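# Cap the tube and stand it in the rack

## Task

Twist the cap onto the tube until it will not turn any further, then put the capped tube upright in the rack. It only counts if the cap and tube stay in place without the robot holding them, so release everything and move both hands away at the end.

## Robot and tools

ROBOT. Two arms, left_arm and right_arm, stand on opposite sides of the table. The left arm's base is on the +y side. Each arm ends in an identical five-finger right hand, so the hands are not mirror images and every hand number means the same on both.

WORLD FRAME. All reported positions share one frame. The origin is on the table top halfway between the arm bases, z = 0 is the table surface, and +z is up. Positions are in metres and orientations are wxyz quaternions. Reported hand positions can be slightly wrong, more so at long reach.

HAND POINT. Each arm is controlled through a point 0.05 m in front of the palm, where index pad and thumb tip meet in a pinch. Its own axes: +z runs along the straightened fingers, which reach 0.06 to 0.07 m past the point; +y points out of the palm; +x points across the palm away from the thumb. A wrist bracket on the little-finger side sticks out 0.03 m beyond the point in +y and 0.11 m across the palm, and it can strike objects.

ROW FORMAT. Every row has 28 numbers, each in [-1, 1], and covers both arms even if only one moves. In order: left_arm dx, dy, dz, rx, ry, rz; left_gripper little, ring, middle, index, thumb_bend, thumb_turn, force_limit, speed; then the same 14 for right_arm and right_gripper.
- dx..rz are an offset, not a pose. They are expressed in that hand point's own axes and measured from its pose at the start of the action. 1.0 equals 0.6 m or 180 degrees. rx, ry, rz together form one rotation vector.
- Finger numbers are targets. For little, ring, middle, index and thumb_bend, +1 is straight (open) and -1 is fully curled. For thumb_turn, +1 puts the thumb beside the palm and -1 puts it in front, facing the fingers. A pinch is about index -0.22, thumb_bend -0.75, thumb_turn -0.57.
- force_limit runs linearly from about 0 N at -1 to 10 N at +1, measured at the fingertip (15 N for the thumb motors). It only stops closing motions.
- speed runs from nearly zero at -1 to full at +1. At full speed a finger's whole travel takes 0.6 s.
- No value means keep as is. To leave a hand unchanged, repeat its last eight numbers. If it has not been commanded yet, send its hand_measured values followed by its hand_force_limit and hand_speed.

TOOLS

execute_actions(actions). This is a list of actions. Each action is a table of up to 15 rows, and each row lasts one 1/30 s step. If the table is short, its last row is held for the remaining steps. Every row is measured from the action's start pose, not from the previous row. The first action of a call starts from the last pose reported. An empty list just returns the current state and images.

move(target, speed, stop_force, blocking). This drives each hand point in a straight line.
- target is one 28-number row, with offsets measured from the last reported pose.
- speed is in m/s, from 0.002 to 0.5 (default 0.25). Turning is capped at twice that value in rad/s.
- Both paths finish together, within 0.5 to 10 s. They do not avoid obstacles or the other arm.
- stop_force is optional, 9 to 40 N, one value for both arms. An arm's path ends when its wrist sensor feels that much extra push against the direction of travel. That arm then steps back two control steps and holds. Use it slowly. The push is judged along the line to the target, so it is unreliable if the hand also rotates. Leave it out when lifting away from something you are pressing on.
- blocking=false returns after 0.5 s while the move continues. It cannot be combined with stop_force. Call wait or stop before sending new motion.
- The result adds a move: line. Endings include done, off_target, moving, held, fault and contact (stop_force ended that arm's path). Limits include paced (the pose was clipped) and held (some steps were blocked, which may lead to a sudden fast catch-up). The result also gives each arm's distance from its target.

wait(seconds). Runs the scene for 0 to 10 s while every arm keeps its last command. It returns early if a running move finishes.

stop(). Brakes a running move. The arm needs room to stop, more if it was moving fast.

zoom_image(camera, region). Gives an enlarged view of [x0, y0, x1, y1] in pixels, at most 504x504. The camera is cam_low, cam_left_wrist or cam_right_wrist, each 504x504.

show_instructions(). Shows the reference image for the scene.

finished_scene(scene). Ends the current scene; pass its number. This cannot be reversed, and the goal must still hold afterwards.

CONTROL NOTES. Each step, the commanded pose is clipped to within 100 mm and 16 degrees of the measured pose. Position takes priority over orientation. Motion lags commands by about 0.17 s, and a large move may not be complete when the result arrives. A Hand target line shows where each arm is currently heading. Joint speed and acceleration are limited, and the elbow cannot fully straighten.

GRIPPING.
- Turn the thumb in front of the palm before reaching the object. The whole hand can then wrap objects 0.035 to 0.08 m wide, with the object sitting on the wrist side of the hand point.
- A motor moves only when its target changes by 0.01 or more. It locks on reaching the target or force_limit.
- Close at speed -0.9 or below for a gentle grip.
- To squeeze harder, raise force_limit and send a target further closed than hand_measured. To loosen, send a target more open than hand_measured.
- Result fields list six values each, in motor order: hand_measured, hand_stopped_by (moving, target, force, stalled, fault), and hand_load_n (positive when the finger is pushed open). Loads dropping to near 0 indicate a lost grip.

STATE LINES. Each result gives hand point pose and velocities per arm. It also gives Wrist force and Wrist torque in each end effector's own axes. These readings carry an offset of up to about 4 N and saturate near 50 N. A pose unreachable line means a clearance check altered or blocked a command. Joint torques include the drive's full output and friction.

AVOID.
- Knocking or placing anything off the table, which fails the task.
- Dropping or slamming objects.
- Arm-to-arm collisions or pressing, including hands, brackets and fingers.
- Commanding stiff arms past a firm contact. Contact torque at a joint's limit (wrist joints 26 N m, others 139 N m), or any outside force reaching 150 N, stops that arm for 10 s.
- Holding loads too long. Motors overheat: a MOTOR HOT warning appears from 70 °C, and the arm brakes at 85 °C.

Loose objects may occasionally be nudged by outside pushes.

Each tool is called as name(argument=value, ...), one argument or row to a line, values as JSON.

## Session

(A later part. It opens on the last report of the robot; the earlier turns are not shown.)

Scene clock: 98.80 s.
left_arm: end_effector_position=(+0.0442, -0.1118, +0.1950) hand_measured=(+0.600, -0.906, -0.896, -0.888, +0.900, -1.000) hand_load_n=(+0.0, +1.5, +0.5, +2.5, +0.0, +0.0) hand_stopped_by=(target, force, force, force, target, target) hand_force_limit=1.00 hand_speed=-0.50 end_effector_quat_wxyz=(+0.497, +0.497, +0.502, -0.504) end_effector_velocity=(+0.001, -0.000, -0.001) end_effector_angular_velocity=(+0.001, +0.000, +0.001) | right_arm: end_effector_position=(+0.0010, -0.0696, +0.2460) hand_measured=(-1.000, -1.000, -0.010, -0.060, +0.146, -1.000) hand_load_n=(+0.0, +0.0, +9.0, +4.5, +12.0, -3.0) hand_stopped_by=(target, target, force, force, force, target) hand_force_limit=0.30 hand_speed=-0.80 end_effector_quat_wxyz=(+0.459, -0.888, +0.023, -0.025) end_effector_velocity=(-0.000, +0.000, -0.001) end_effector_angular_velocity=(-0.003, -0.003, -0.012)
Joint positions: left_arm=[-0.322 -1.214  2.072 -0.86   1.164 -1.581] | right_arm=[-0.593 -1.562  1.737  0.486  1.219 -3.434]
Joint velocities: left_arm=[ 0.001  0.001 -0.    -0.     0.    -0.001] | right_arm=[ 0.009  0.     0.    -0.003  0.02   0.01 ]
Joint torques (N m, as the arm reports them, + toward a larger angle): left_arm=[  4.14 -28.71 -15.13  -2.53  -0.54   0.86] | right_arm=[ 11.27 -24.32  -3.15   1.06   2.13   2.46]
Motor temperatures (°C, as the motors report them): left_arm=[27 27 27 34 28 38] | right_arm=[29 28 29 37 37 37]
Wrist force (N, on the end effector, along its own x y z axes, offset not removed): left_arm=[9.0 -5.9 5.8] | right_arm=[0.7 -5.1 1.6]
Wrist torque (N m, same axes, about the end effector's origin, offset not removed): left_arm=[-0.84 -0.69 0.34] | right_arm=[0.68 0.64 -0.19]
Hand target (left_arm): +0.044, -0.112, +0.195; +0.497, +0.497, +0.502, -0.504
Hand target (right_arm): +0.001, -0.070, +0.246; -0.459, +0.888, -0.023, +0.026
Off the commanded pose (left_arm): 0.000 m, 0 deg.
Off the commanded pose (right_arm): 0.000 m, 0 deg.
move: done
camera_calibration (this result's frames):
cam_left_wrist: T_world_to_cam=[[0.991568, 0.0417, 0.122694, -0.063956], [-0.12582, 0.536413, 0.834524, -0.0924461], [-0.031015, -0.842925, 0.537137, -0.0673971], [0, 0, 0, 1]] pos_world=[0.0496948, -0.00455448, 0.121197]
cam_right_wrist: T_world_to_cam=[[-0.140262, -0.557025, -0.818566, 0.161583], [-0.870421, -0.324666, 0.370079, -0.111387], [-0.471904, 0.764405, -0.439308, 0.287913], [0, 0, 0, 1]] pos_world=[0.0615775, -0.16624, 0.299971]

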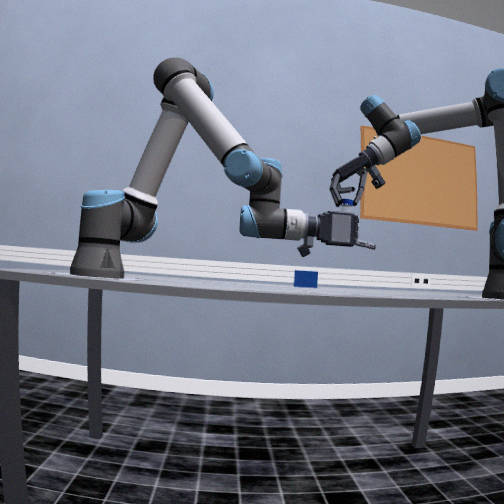

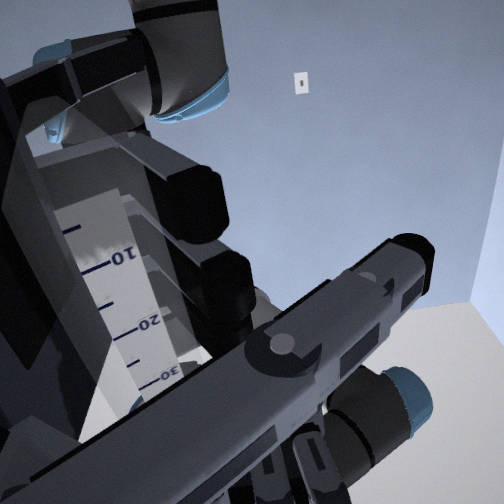

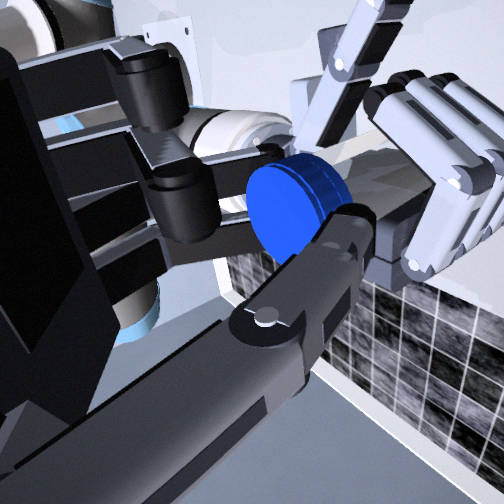

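execute_actions(
  actions=[
    [[0,-0.003,0.012,0,0,0,0.6,-0.98,-0.98,-0.98,-1,-1,1,0.3,0,0,0,0,0,0,-1,-1,-0.3,-0.3,-0.1,-1,0.3,-0.8]],
    [[0,0,0,0,0,0,0.6,-0.98,-0.98,-0.98,-1,-1,1,0.3,0,0,0,0,0,0,-1,-1,-0.3,-0.3,-0.1,-1,0.3,-0.8]],
    [[0,0,0,0,0,0,0.6,-1,-1,-1,-1,-1,1,-0.3,0,0,0,0,0,0,-1,-1,-0.3,-0.3,-0.1,-1,0.3,-0.8]],
  ],
)

move(
  target=[0,0,0,0,0,0,0.6,-1,-1,-1,-1,-1,1,-0.3,0.013,-0.0066,0.0093,-0.006,0.204,0.1445,-1,-1,-0.3,-0.3,-0.1,-1,0.3,-0.8],
  speed=0.4,
)

zoom_image(
  camera="cam_low",
  region=[305,160,385,240],
)

Scene clock: 100.70 s.
left_arm: end_effector_position=(+0.0424, -0.1189, +0.1950) hand_measured=(+0.600, -1.000, -0.924, -0.990, -0.026, -1.000) hand_load_n=(+0.0, +0.0, +11.5, +11.5, +15.0, +3.0) hand_stopped_by=(target, target, force, force, force, target) hand_force_limit=1.00 hand_speed=-0.30 end_effector_quat_wxyz=(+0.497, +0.497, +0.502, -0.504) end_effector_velocity=(+0.000, -0.000, -0.000) end_effector_angular_velocity=(+0.000, -0.000, +0.001) | right_arm: end_effector_position=(+0.0009, -0.0696, +0.2460) hand_measured=(-1.000, -1.000, -0.010, -0.060, +0.146, -1.000) hand_load_n=(+0.0, +0.0, +9.0, +5.5, +12.0, +0.0) hand_stopped_by=(target, target, force, force, force, target) hand_force_limit=0.30 hand_speed=-0.80 end_effector_quat_wxyz=(+0.459, -0.888, +0.023, -0.025) end_effector_velocity=(+0.000, +0.000, -0.000) end_effector_angular_velocity=(-0.001, -0.001, -0.001)
Joint positions: left_arm=[-0.319 -1.201  2.051 -0.852  1.167 -1.581] | right_arm=[-0.593 -1.562  1.738  0.486  1.219 -3.434]
Joint velocities: left_arm=[ 0.001  0.    -0.     0.    -0.     0.   ] | right_arm=[-0.     0.001  0.    -0.     0.001 -0.   ]
Joint torques (N m, as the arm reports them, + toward a larger angle): left_arm=[ 10.04 -30.14  -9.38  -2.71   0.72   1.58] | right_arm=[ -7.83 -22.94 -15.5    2.21  -1.04  -2.13]
Motor temperatures (°C, as the motors report them): left_arm=[27 27 27 34 28 38] | right_arm=[29 28 29 37 37 37]
Wrist force (N, on the end effector, along its own x y z axes, offset not removed): left_arm=[1.9 1.2 6.2] | right_arm=[-4.5 -8.0 4.4]
Wrist torque (N m, same axes, about the end effector's origin, offset not removed): left_arm=[-0.55 -0.34 -0.09] | right_arm=[-0.54 0.34 -0.32]
Hand target (left_arm): +0.042, -0.119, +0.195; +0.497, +0.497, +0.502, -0.504
Hand target (right_arm): +0.001, -0.070, +0.246; -0.459, +0.888, -0.023, +0.025
Off the commanded pose (left_arm): 0.000 m, 0 deg.
Off the commanded pose (right_arm): 0.000 m, 0 deg.
camera_calibration (this result's frames):
cam_left_wrist: T_world_to_cam=[[0.991568, 0.0416934, 0.122693, -0.0618811], [-0.125816, 0.536425, 0.834517, -0.0888638], [-0.0310219, -0.842917, 0.537148, -0.0734647], [0, 0, 0, 1]] pos_world=[0.0478998, -0.0116759, 0.121212]
cam_right_wrist: T_world_to_cam=[[-0.140282, -0.557058, -0.81854, 0.161545], [-0.870405, -0.324663, 0.37012, -0.111411], [-0.471928, 0.764382, -0.439321, 0.287908], [0, 0, 0, 1]] pos_world=[0.0615611, -0.166253, 0.299951]

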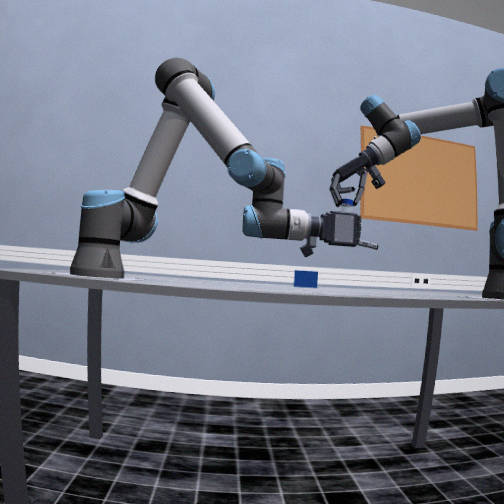

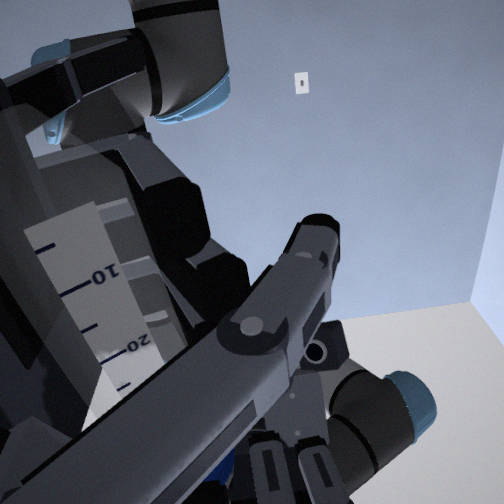

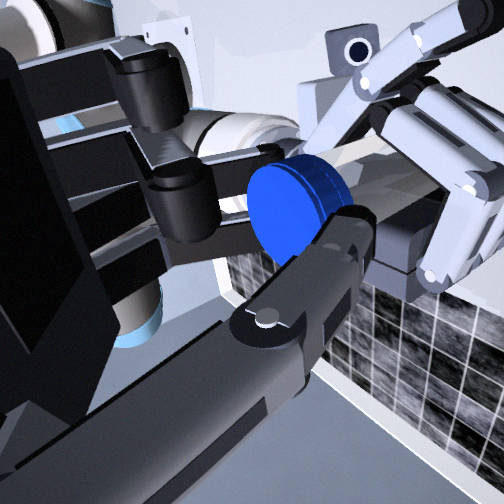

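Scene clock: 102.37 s.
left_arm: end_effector_position=(+0.0424, -0.1190, +0.1950) hand_measured=(+0.600, -1.000, -0.924, -0.990, -0.026, -1.000) hand_load_n=(+0.0, +0.0, +11.5, +3.5, +15.0, +3.0) hand_stopped_by=(target, target, force, force, force, target) hand_force_limit=1.00 hand_speed=-0.30 end_effector_quat_wxyz=(+0.497, +0.497, +0.502, -0.504) end_effector_velocity=(-0.000, -0.000, -0.001) end_effector_angular_velocity=(+0.001, -0.001, -0.001) | right_arm: end_effector_position=(+0.0090, -0.0633, +0.2461) hand_measured=(-1.000, -1.000, -0.010, -0.060, +0.146, -1.000) hand_load_n=(+0.0, +0.0, +9.0, +5.5, +13.0, -1.0) hand_stopped_by=(target, target, force, force, force, target) hand_force_limit=0.30 hand_speed=-0.80 end_effector_quat_wxyz=(+0.415, -0.812, +0.361, -0.198) end_effector_velocity=(-0.000, +0.000, -0.000) end_effector_angular_velocity=(-0.005, +0.002, -0.009)
Joint positions: left_arm=[-0.319 -1.201  2.051 -0.852  1.167 -1.581] | right_arm=[-0.238 -1.423  1.601  0.57   2.127 -2.714]
Joint velocities: left_arm=[-0.001  0.001  0.    -0.     0.     0.   ] | right_arm=[ 0.004  0.007 -0.008  0.012  0.009  0.012]
Joint torques (N m, as the arm reports them, + toward a larger angle): left_arm=[  9.17 -30.63  -9.18   0.16   0.32   1.69] | right_arm=[ 10.62 -15.12 -28.61   4.03   3.06   2.01]
Motor temperatures (°C, as the motors report them): left_arm=[27 27 27 34 28 38] | right_arm=[29 28 29 37 37 37]
Wrist force (N, on the end effector, along its own x y z axes, offset not removed): left_arm=[4.2 -2.4 4.2] | right_arm=[-1.8 -4.1 1.0]
Wrist torque (N m, same axes, about the end effector's origin, offset not removed): left_arm=[-0.55 -0.53 0.14] | right_arm=[0.21 0.16 0.08]
Hand target (left_arm): +0.042, -0.119, +0.195; +0.497, +0.497, +0.502, -0.504
Hand target (right_arm): +0.009, -0.063, +0.246; -0.414, +0.812, -0.361, +0.199
Off the commanded pose (left_arm): 0.000 m, 0 deg.
Off the commanded pose (right_arm): 0.000 m, 0 deg.
move: done
camera_calibration (this result's frames):
cam_left_wrist: T_world_to_cam=[[0.991569, 0.0416814, 0.122694, -0.0618795], [-0.12581, 0.536427, 0.834517, -0.0888638], [-0.0310323, -0.842917, 0.537148, -0.0734649], [0, 0, 0, 1]] pos_world=[0.0478981, -0.0116766, 0.121212]
cam_right_wrist: T_world_to_cam=[[-0.493904, -0.294741, -0.818038, 0.186021], [-0.844923, 0.384857, 0.371471, -0.058069], [0.205339, 0.87465, -0.439116, 0.287796], [0, 0, 0, 1]] pos_world=[-0.0162833, -0.174544, 0.300119]

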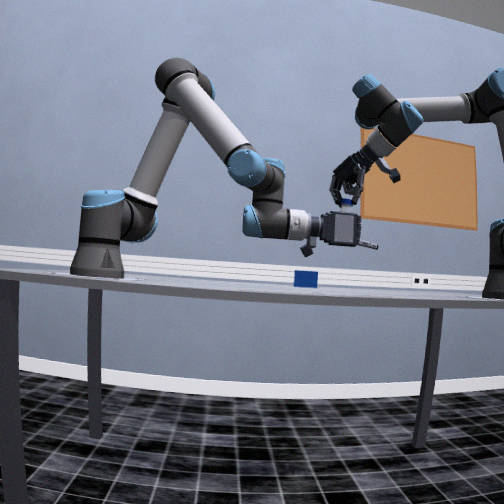

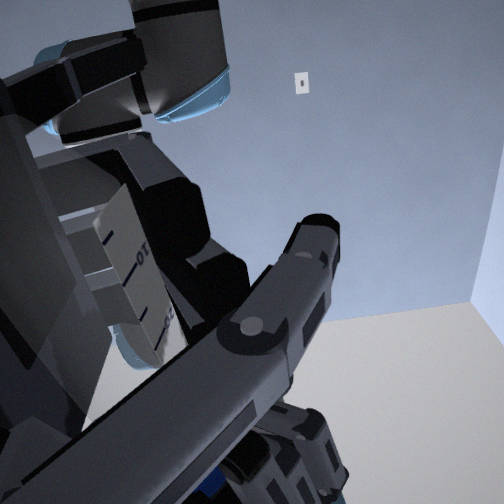

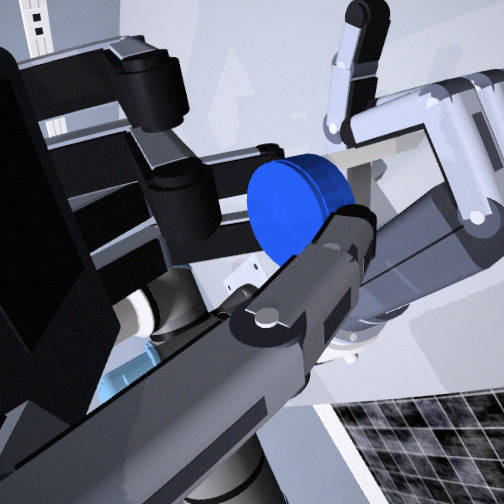

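Region (305, 160, 385, 240) of cam_low's 504x504 image, scaled by 6.300, with more detail than that image has.

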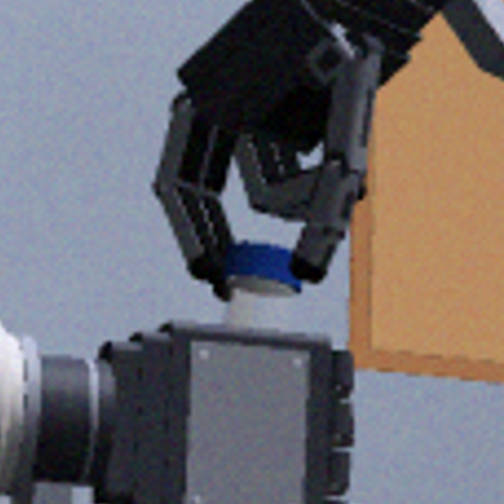

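execute_actions(
  actions=[
    [[0,0,0,0,0,0,0.6,-1,-1,-1,0.9,-1,1,1,0,0,0,0,0,0,-1,-1,-0.3,-0.3,-0.1,-1,0.3,-0.8]],
    [[0,0,0.01,0,0,0,0.6,0.6,0.6,0.6,0.9,-1,1,0.3,0,0,0,0,0,0,-1,-1,-0.3,-0.3,-0.1,-1,0.3,-0.8]],
    [[0,0,0,0,0,0,0.6,0.6,0.6,0.6,0.9,-1,1,0.3,0,0,0,0,0,0,-1,-1,-0.3,-0.3,-0.1,-1,0.3,-0.8]],
  ],
)

move(
  target=[0,-0.075,-0.08,0,0,0,0.6,0.6,0.6,0.6,0.9,-1,1,0.3,-0.0012,0.0098,-0.014,0.006,-0.204,-0.1445,-1,-1,-0.3,-0.3,-0.1,-1,0.3,-0.8],
  speed=0.4,
)

execute_actions(
  actions=[
    [[0,0,0,0,0,0,0.6,0.6,0.05,0.03,0.25,-1,-0.5,0.3,0,0,0,0,0,0,-1,-1,-0.3,-0.3,-0.1,-1,0.3,-0.8]],
  ],
)

Scene clock: 104.33 s.
left_arm: end_effector_position=(+0.0424, -0.1249, +0.1950) hand_measured=(+0.600, +0.600, +0.600, +0.600, +0.900, -1.000) hand_load_n=(+0.0, +0.0, +0.0, +0.0, +0.0, +0.0) hand_stopped_by=(target, target, target, target, target, target) hand_force_limit=1.00 hand_speed=0.30 end_effector_quat_wxyz=(+0.497, +0.497, +0.502, -0.504) end_effector_velocity=(+0.000, -0.000, -0.001) end_effector_angular_velocity=(+0.002, -0.000, +0.000) | right_arm: end_effector_position=(+0.0090, -0.0633, +0.2461) hand_measured=(-1.000, -1.000, -0.010, -0.060, +0.146, -1.000) hand_load_n=(+0.0, +0.0, +9.0, +6.0, +12.5, -0.5) hand_stopped_by=(target, target, force, force, force, target) hand_force_limit=0.30 hand_speed=-0.80 end_effector_quat_wxyz=(+0.415, -0.812, +0.361, -0.198) end_effector_velocity=(+0.000, -0.000, +0.001) end_effector_angular_velocity=(+0.003, -0.001, -0.001)
Joint positions: left_arm=[-0.314 -1.19   2.033 -0.845  1.173 -1.581] | right_arm=[-0.238 -1.423  1.601  0.57   2.127 -2.714]
Joint velocities: left_arm=[ 0.     0.002  0.    -0.    -0.    -0.   ] | right_arm=[-0.    -0.002 -0.    -0.     0.     0.   ]
Joint torques (N m, as the arm reports them, + toward a larger angle): left_arm=[  7.81 -29.13 -12.64  -1.74   0.7    2.03] | right_arm=[ -8.12 -29.71 -14.97   0.37  -0.62  -1.17]
Motor temperatures (°C, as the motors report them): left_arm=[27 27 27 34 28 38] | right_arm=[29 28 29 37 37 37]
Wrist force (N, on the end effector, along its own x y z axes, offset not removed): left_arm=[0.1 -1.8 1.0] | right_arm=[-0.2 0.9 -2.6]
Wrist torque (N m, same axes, about the end effector's origin, offset not removed): left_arm=[-0.55 -0.20 -0.07] | right_arm=[0.47 0.14 0.25]
Hand target (left_arm): +0.042, -0.125, +0.195; +0.497, +0.497, +0.502, -0.504
Hand target (right_arm): +0.009, -0.063, +0.246; -0.415, +0.812, -0.361, +0.198
Off the commanded pose (left_arm): 0.000 m, 0 deg.
Off the commanded pose (right_arm): 0.000 m, 0 deg.
camera_calibration (this result's frames):
cam_left_wrist: T_world_to_cam=[[0.991568, 0.0416806, 0.122699, -0.0616293], [-0.125813, 0.536438, 0.834509, -0.0856794], [-0.0310377, -0.84291, 0.537159, -0.0784715], [0, 0, 0, 1]] pos_world=[0.0478944, -0.017614, 0.121214]
cam_right_wrist: T_world_to_cam=[[-0.493913, -0.294815, -0.818006, 0.185972], [-0.844924, 0.384869, 0.371456, -0.0580571], [0.205314, 0.87462, -0.439188, 0.287805], [0, 0, 0, 1]] pos_world=[-0.0162905, -0.174549, 0.300093]

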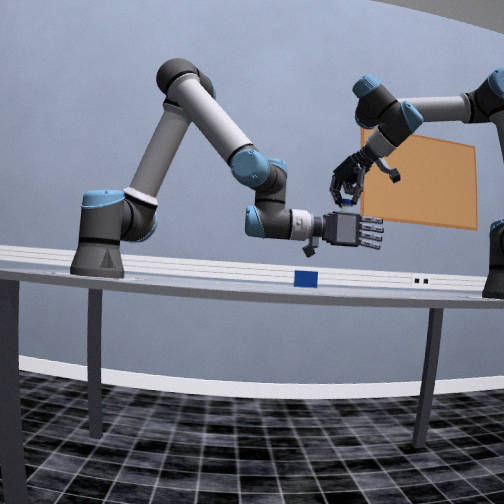

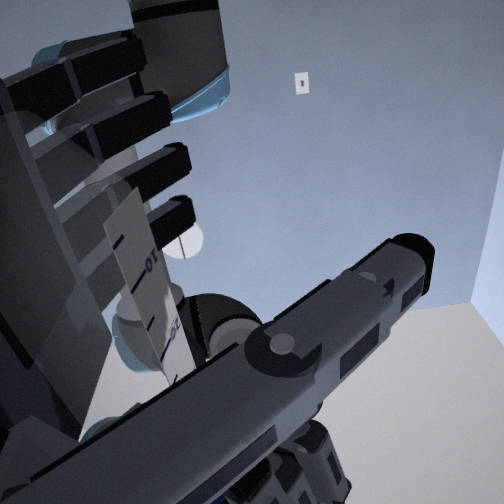

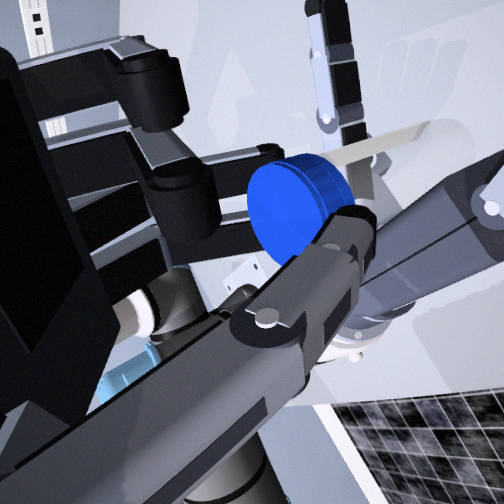

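Scene clock: 105.97 s.
left_arm: end_effector_position=(-0.0025, -0.0769, +0.1953) hand_measured=(+0.600, +0.600, +0.600, +0.600, +0.900, -1.000) hand_load_n=(+0.0, +0.0, +0.0, +0.0, +0.0, +0.0) hand_stopped_by=(target, target, target, target, target, target) hand_force_limit=1.00 hand_speed=0.30 end_effector_quat_wxyz=(+0.497, +0.497, +0.502, -0.504) end_effector_velocity=(-0.001, +0.000, +0.000) end_effector_angular_velocity=(-0.000, -0.001, -0.000) | right_arm: end_effector_position=(+0.0010, -0.0696, +0.2462) hand_measured=(-1.000, -1.000, -0.010, -0.060, +0.146, -1.000) hand_load_n=(+0.0, +0.0, +9.0, +6.0, +12.5, -0.5) hand_stopped_by=(target, target, force, force, force, target) hand_force_limit=0.30 hand_speed=-0.80 end_effector_quat_wxyz=(+0.460, -0.887, +0.023, -0.026) end_effector_velocity=(-0.000, -0.000, -0.001) end_effector_angular_velocity=(-0.003, +0.004, +0.013)
Joint positions: left_arm=[-0.47  -1.266  2.151 -0.886  1.017 -1.582] | right_arm=[-0.593 -1.562  1.737  0.486  1.219 -3.433]
Joint velocities: left_arm=[-0.002 -0.     0.    -0.    -0.002  0.001] | right_arm=[-0.007  0.005 -0.003  0.007 -0.017 -0.012]
Joint torques (N m, as the arm reports them, + toward a larger angle): left_arm=[-10.56 -39.65  -5.52  -3.31  -1.39  -2.34] | right_arm=[-10.39 -11.02 -32.08   2.27  -2.77  -2.34]
Motor temperatures (°C, as the motors report them): left_arm=[27 27 27 34 28 38] | right_arm=[29 28 29 37 37 37]
Wrist force (N, on the end effector, along its own x y z axes, offset not removed): left_arm=[1.8 -2.2 2.0] | right_arm=[2.8 1.4 -1.2]
Wrist torque (N m, same axes, about the end effector's origin, offset not removed): left_arm=[-0.75 -0.55 -0.01] | right_arm=[0.29 -0.11 0.21]
Hand target (left_arm): -0.003, -0.077, +0.195; +0.497, +0.497, +0.502, -0.504
Hand target (right_arm): +0.001, -0.070, +0.246; -0.459, +0.888, -0.022, +0.025
Off the commanded pose (left_arm): 0.000 m, 0 deg.
Off the commanded pose (right_arm): 0.000 m, 0 deg.
move: done
camera_calibration (this result's frames):
cam_left_wrist: T_world_to_cam=[[0.991647, 0.0416286, 0.122079, -0.0189517], [-0.125274, 0.536163, 0.834767, -0.117388], [-0.0307042, -0.843087, 0.5369, -0.0394809], [0, 0, 0, 1]] pos_world=[0.00287551, 0.0304421, 0.121502]
cam_right_wrist: T_world_to_cam=[[-0.140048, -0.556496, -0.818962, 0.161969], [-0.870643, -0.324703, 0.369526, -0.111308], [-0.471559, 0.764775, -0.439035, 0.287964], [0, 0, 0, 1]] pos_world=[0.0615661, -0.166235, 0.300204]

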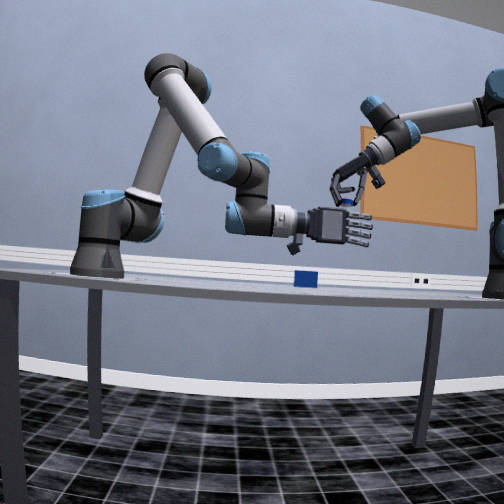

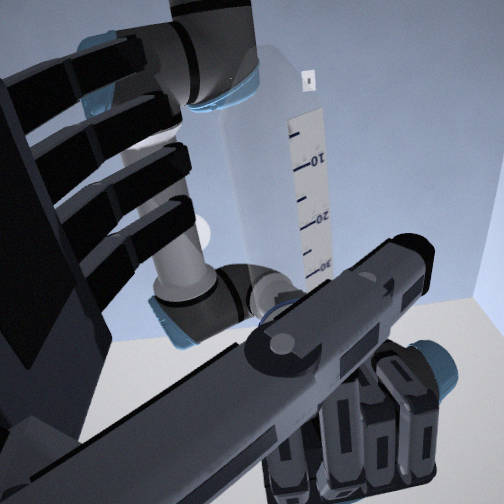

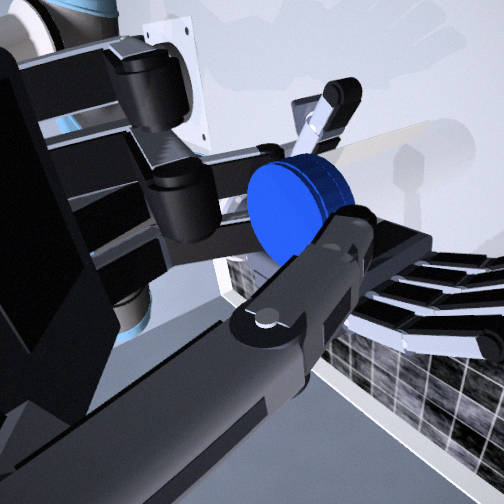

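Scene clock: 106.47 s.
left_arm: end_effector_position=(-0.0026, -0.0768, +0.1953) hand_measured=(+0.600, +0.600, +0.050, +0.030, +0.356, -1.000) hand_load_n=(+0.0, +0.0, +0.0, +0.0, +0.0, +0.0) hand_stopped_by=(target, target, target, target, moving, target) hand_force_limit=-0.50 hand_speed=0.30 end_effector_quat_wxyz=(+0.497, +0.497, +0.502, -0.504) end_effector_velocity=(-0.000, +0.000, -0.001) end_effector_angular_velocity=(+0.001, -0.000, -0.001) | right_arm: end_effector_position=(+0.0010, -0.0695, +0.2462) hand_measured=(-1.000, -1.000, -0.010, -0.060, +0.146, -1.000) hand_load_n=(+0.0, +0.0, +9.0, +6.0, +12.5, -0.5) hand_stopped_by=(target, target, force, force, force, target) hand_force_limit=0.30 hand_speed=-0.80 end_effector_quat_wxyz=(+0.460, -0.888, +0.023, -0.026) end_effector_velocity=(+0.000, -0.000, +0.001) end_effector_angular_velocity=(+0.001, -0.002, -0.000)
Joint positions: left_arm=[-0.47  -1.266  2.151 -0.886  1.017 -1.582] | right_arm=[-0.593 -1.562  1.737  0.486  1.219 -3.433]
Joint velocities: left_arm=[-0.001  0.001  0.    -0.    -0.    -0.   ] | right_arm=[ 0.001 -0.001  0.     0.     0.002 -0.001]
Joint torques (N m, as the arm reports them, + toward a larger angle): left_arm=[ -3.03 -34.62  -9.43  -2.74   0.29  -2.37] | right_arm=[ 10.44 -27.07 -15.19  -1.33   2.44   2.38]
Motor temperatures (°C, as the motors report them): left_arm=[27 27 27 34 28 38] | right_arm=[29 28 29 37 37 37]
Wrist force (N, on the end effector, along its own x y z axes, offset not removed): left_arm=[0.9 -0.6 0.2] | right_arm=[-0.1 0.6 0.0]
Wrist torque (N m, same axes, about the end effector's origin, offset not removed): left_arm=[-0.37 -0.34 0.04] | right_arm=[0.23 0.11 -0.01]
Hand target (left_arm): -0.003, -0.077, +0.195; +0.497, +0.497, +0.502, -0.504
Hand target (right_arm): +0.001, -0.070, +0.246; -0.460, +0.887, -0.023, +0.026
Off the commanded pose (left_arm): 0.000 m, 0 deg.
Off the commanded pose (right_arm): 0.000 m, 0 deg.
camera_calibration (this result's frames):
cam_left_wrist: T_world_to_cam=[[0.991647, 0.041634, 0.122078, -0.0189338], [-0.125276, 0.536164, 0.834766, -0.117402], [-0.0306992, -0.843087, 0.536901, -0.0394648], [0, 0, 0, 1]] pos_world=[0.00285648, 0.0304627, 0.121503]
cam_right_wrist: T_world_to_cam=[[-0.14007, -0.556524, -0.81894, 0.161978], [-0.870638, -0.324683, 0.369555, -0.111267], [-0.471562, 0.764763, -0.439052, 0.287948], [0, 0, 0, 1]] pos_world=[0.0616002, -0.166194, 0.300193]

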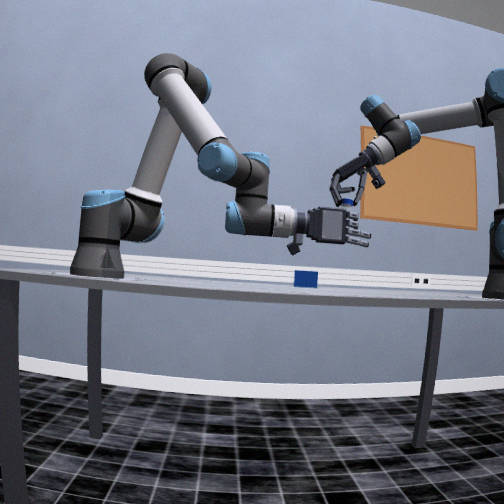

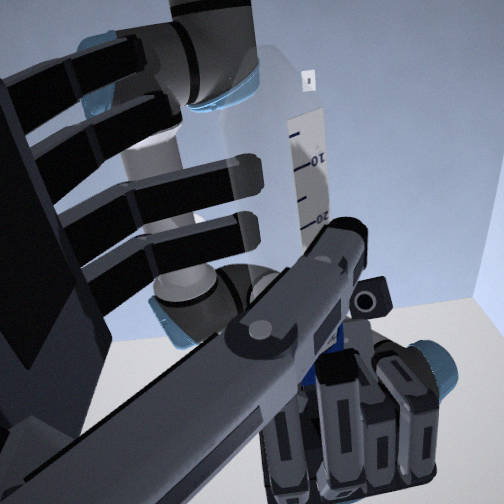

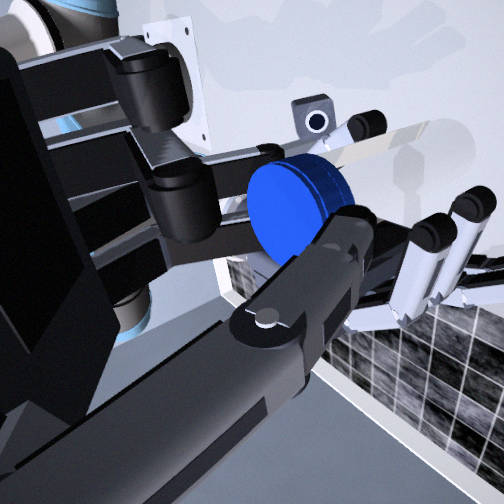

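execute_actions(
  actions=[
    [[0,0,0.003,0,0,0,0.6,0.6,0.05,0.03,0.11,-1,1,-0.5,0,0,0,0,0,0,-1,-1,-0.3,-0.3,-0.1,-1,0.3,-0.8]],
    [[0,0,0,0,0,0,0.6,0.6,-0.15,-0.17,0.11,-1,1,-0.7,0,0,0,0,0,0,-1,-1,-0.3,-0.3,-0.1,-1,0.3,-0.8]],
  ],
)

move(
  target=[0,0,0,0,0,0,0.6,0.6,-0.15,-0.17,0.11,-1,1,-0.7,0.0053,-0.0039,0.0054,-0.003,0.102,0.072,-1,-1,-0.3,-0.3,-0.1,-1,0.3,-0.8],
  speed=0.3,
)

Scene clock: 107.80 s.
left_arm: end_effector_position=(-0.0026, -0.0786, +0.1953) hand_measured=(+0.600, +0.600, -0.106, -0.096, +0.116, -1.000) hand_load_n=(+0.0, +0.0, +11.0, +7.0, +10.0, +1.0) hand_stopped_by=(target, target, force, force, target, target) hand_force_limit=1.00 hand_speed=-0.70 end_effector_quat_wxyz=(+0.497, +0.497, +0.502, -0.504) end_effector_velocity=(+0.000, -0.000, -0.000) end_effector_angular_velocity=(+0.000, +0.000, +0.001) | right_arm: end_effector_position=(+0.0010, -0.0695, +0.2463) hand_measured=(-1.000, -1.000, -0.010, -0.060, +0.146, -1.000) hand_load_n=(+0.0, +0.0, +8.5, +6.5, +13.0, +2.0) hand_stopped_by=(target, target, force, force, force, target) hand_force_limit=0.30 hand_speed=-0.80 end_effector_quat_wxyz=(+0.460, -0.887, +0.023, -0.026) end_effector_velocity=(+0.000, -0.000, -0.000) end_effector_angular_velocity=(-0.000, -0.001, +0.000)
Joint positions: left_arm=[-0.468 -1.263  2.146 -0.885  1.019 -1.582] | right_arm=[-0.593 -1.562  1.737  0.486  1.219 -3.433]
Joint velocities: left_arm=[ 0.001  0.    -0.     0.    -0.    -0.   ] | right_arm=[ 0.    -0.     0.     0.     0.    -0.001]
Joint torques (N m, as the arm reports them, + toward a larger angle): left_arm=[  8.03 -19.06 -22.87  -0.29  -0.03  -2.08] | right_arm=[  3.34 -13.72 -22.98   2.43   1.58   1.71]
Motor temperatures (°C, as the motors report them): left_arm=[27 27 27 34 28 38] | right_arm=[29 28 29 37 37 37]
Wrist force (N, on the end effector, along its own x y z axes, offset not removed): left_arm=[5.6 -2.9 8.4] | right_arm=[1.9 -9.9 1.2]
Wrist torque (N m, same axes, about the end effector's origin, offset not removed): left_arm=[-0.54 -0.51 0.02] | right_arm=[0.25 0.18 -0.06]
Hand target (left_arm): -0.003, -0.079, +0.195; +0.497, +0.497, +0.502, -0.504
Hand target (right_arm): +0.001, -0.070, +0.246; -0.460, +0.887, -0.023, +0.026
Off the commanded pose (left_arm): 0.000 m, 0 deg.
Off the commanded pose (right_arm): 0.000 m, 0 deg.
camera_calibration (this result's frames):
cam_left_wrist: T_world_to_cam=[[0.991651, 0.0415383, 0.122074, -0.0188355], [-0.12522, 0.536188, 0.834759, -0.11645], [-0.03078, -0.843076, 0.536913, -0.0409763], [0, 0, 0, 1]] pos_world=[0.00283513, 0.0286755, 0.121508]
cam_right_wrist: T_world_to_cam=[[-0.139981, -0.556378, -0.819054, 0.162043], [-0.870673, -0.324756, 0.369407, -0.111253], [-0.471523, 0.764838, -0.438963, 0.287937], [0, 0, 0, 1]] pos_world=[0.0615872, -0.166198, 0.300214]

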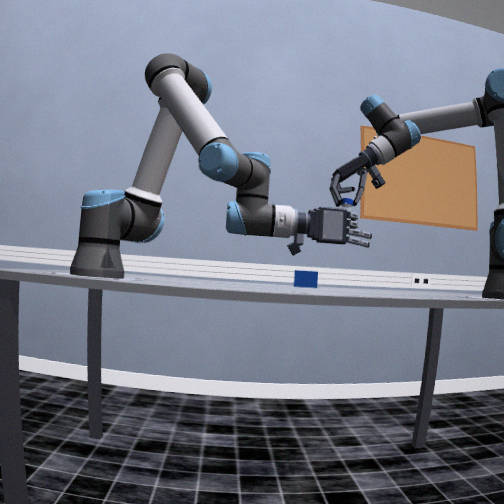

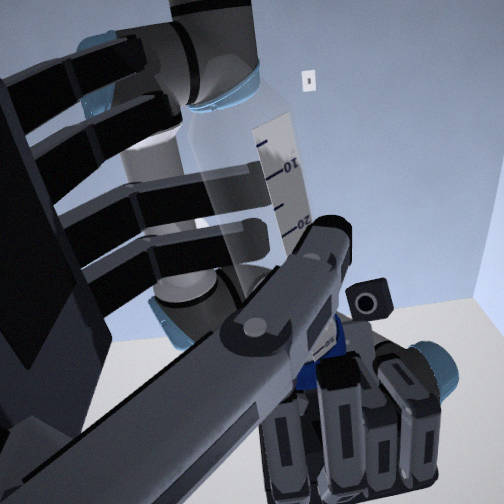

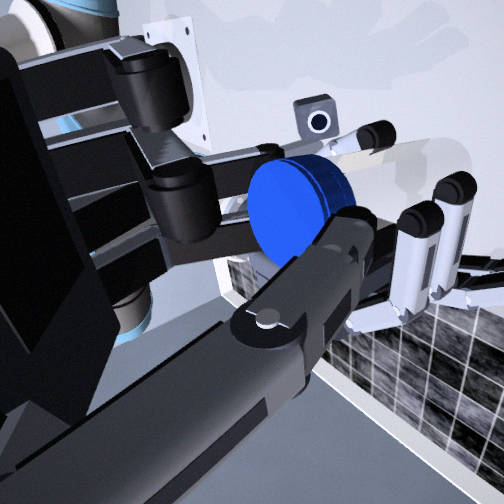

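Scene clock: 109.03 s.
left_arm: end_effector_position=(-0.0026, -0.0786, +0.1953) hand_measured=(+0.600, +0.600, -0.108, -0.096, +0.114, -1.000) hand_load_n=(+0.0, +0.0, +0.0, +3.0, +2.0, -1.5) hand_stopped_by=(target, target, force, force, target, target) hand_force_limit=1.00 hand_speed=-0.70 end_effector_quat_wxyz=(+0.497, +0.497, +0.502, -0.504) end_effector_velocity=(-0.000, -0.000, -0.001) end_effector_angular_velocity=(+0.002, -0.001, -0.000) | right_arm: end_effector_position=(+0.0044, -0.0657, +0.2465) hand_measured=(-1.000, -1.000, -0.010, -0.060, +0.146, -1.000) hand_load_n=(+0.0, +0.0, +8.5, +6.0, +12.5, -1.0) hand_stopped_by=(target, target, force, force, force, target) hand_force_limit=0.30 hand_speed=-0.80 end_effector_quat_wxyz=(+0.446, -0.866, +0.195, -0.114) end_effector_velocity=(+0.000, -0.000, -0.000) end_effector_angular_velocity=(-0.004, -0.001, -0.015)
Joint positions: left_arm=[-0.468 -1.263  2.146 -0.885  1.019 -1.582] | right_arm=[-0.407 -1.55   1.719  0.45   1.686 -3.089]
Joint velocities: left_arm=[-0.     0.002  0.     0.     0.    -0.   ] | right_arm=[ 0.008  0.004 -0.005  0.005  0.02   0.011]
Joint torques (N m, as the arm reports them, + toward a larger angle): left_arm=[  9.44 -20.29 -22.69  -0.31  -0.28  -2.22] | right_arm=[  8.12 -11.15 -30.29   2.97   3.25   2.05]
Motor temperatures (°C, as the motors report them): left_arm=[27 27 27 34 28 38] | right_arm=[29 28 29 37 37 37]
Wrist force (N, on the end effector, along its own x y z axes, offset not removed): left_arm=[4.5 -1.6 3.3] | right_arm=[-2.8 -5.4 -2.4]
Wrist torque (N m, same axes, about the end effector's origin, offset not removed): left_arm=[-0.48 -0.60 0.00] | right_arm=[-0.16 0.39 -0.23]
Hand target (left_arm): -0.003, -0.079, +0.195; +0.497, +0.497, +0.502, -0.504
Hand target (right_arm): +0.004, -0.066, +0.246; -0.446, +0.866, -0.195, +0.115
Off the commanded pose (left_arm): 0.000 m, 0 deg.
Off the commanded pose (right_arm): 0.000 m, 0 deg.
move: done
camera_calibration (this result's frames):
cam_left_wrist: T_world_to_cam=[[0.991651, 0.0415381, 0.122074, -0.0188356], [-0.12522, 0.536188, 0.834759, -0.11645], [-0.0307803, -0.843076, 0.536913, -0.0409762], [0, 0, 0, 1]] pos_world=[0.00283517, 0.0286756, 0.121508]
cam_right_wrist: T_world_to_cam=[[-0.341855, -0.460715, -0.819071, 0.17194], [-0.92854, 0.0313586, 0.369905, -0.0836461], [-0.144736, 0.886994, -0.438512, 0.293201], [0, 0, 0, 1]] pos_world=[0.0235464, -0.178229, 0.300344]

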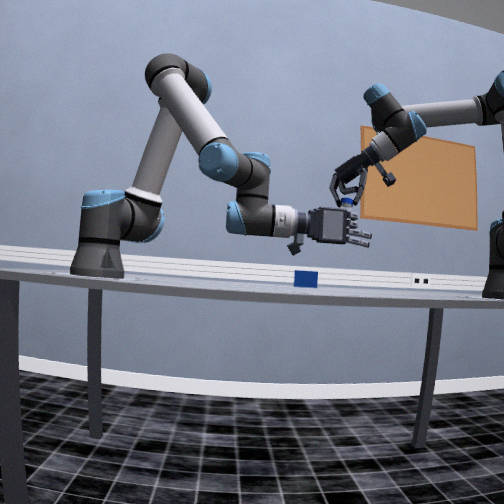

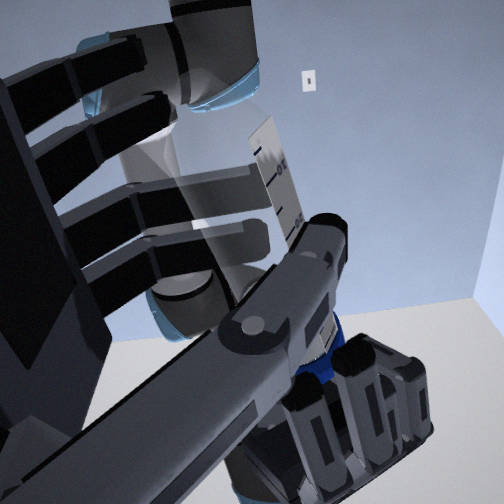

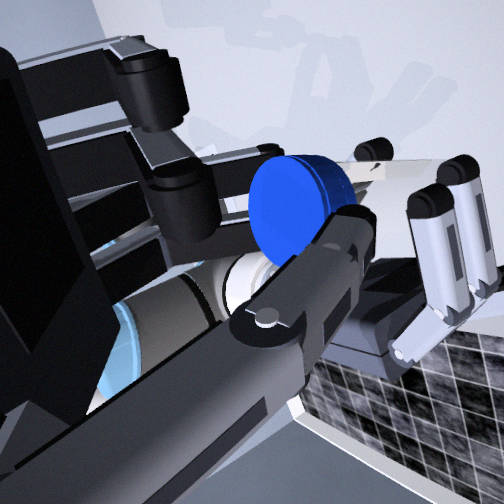

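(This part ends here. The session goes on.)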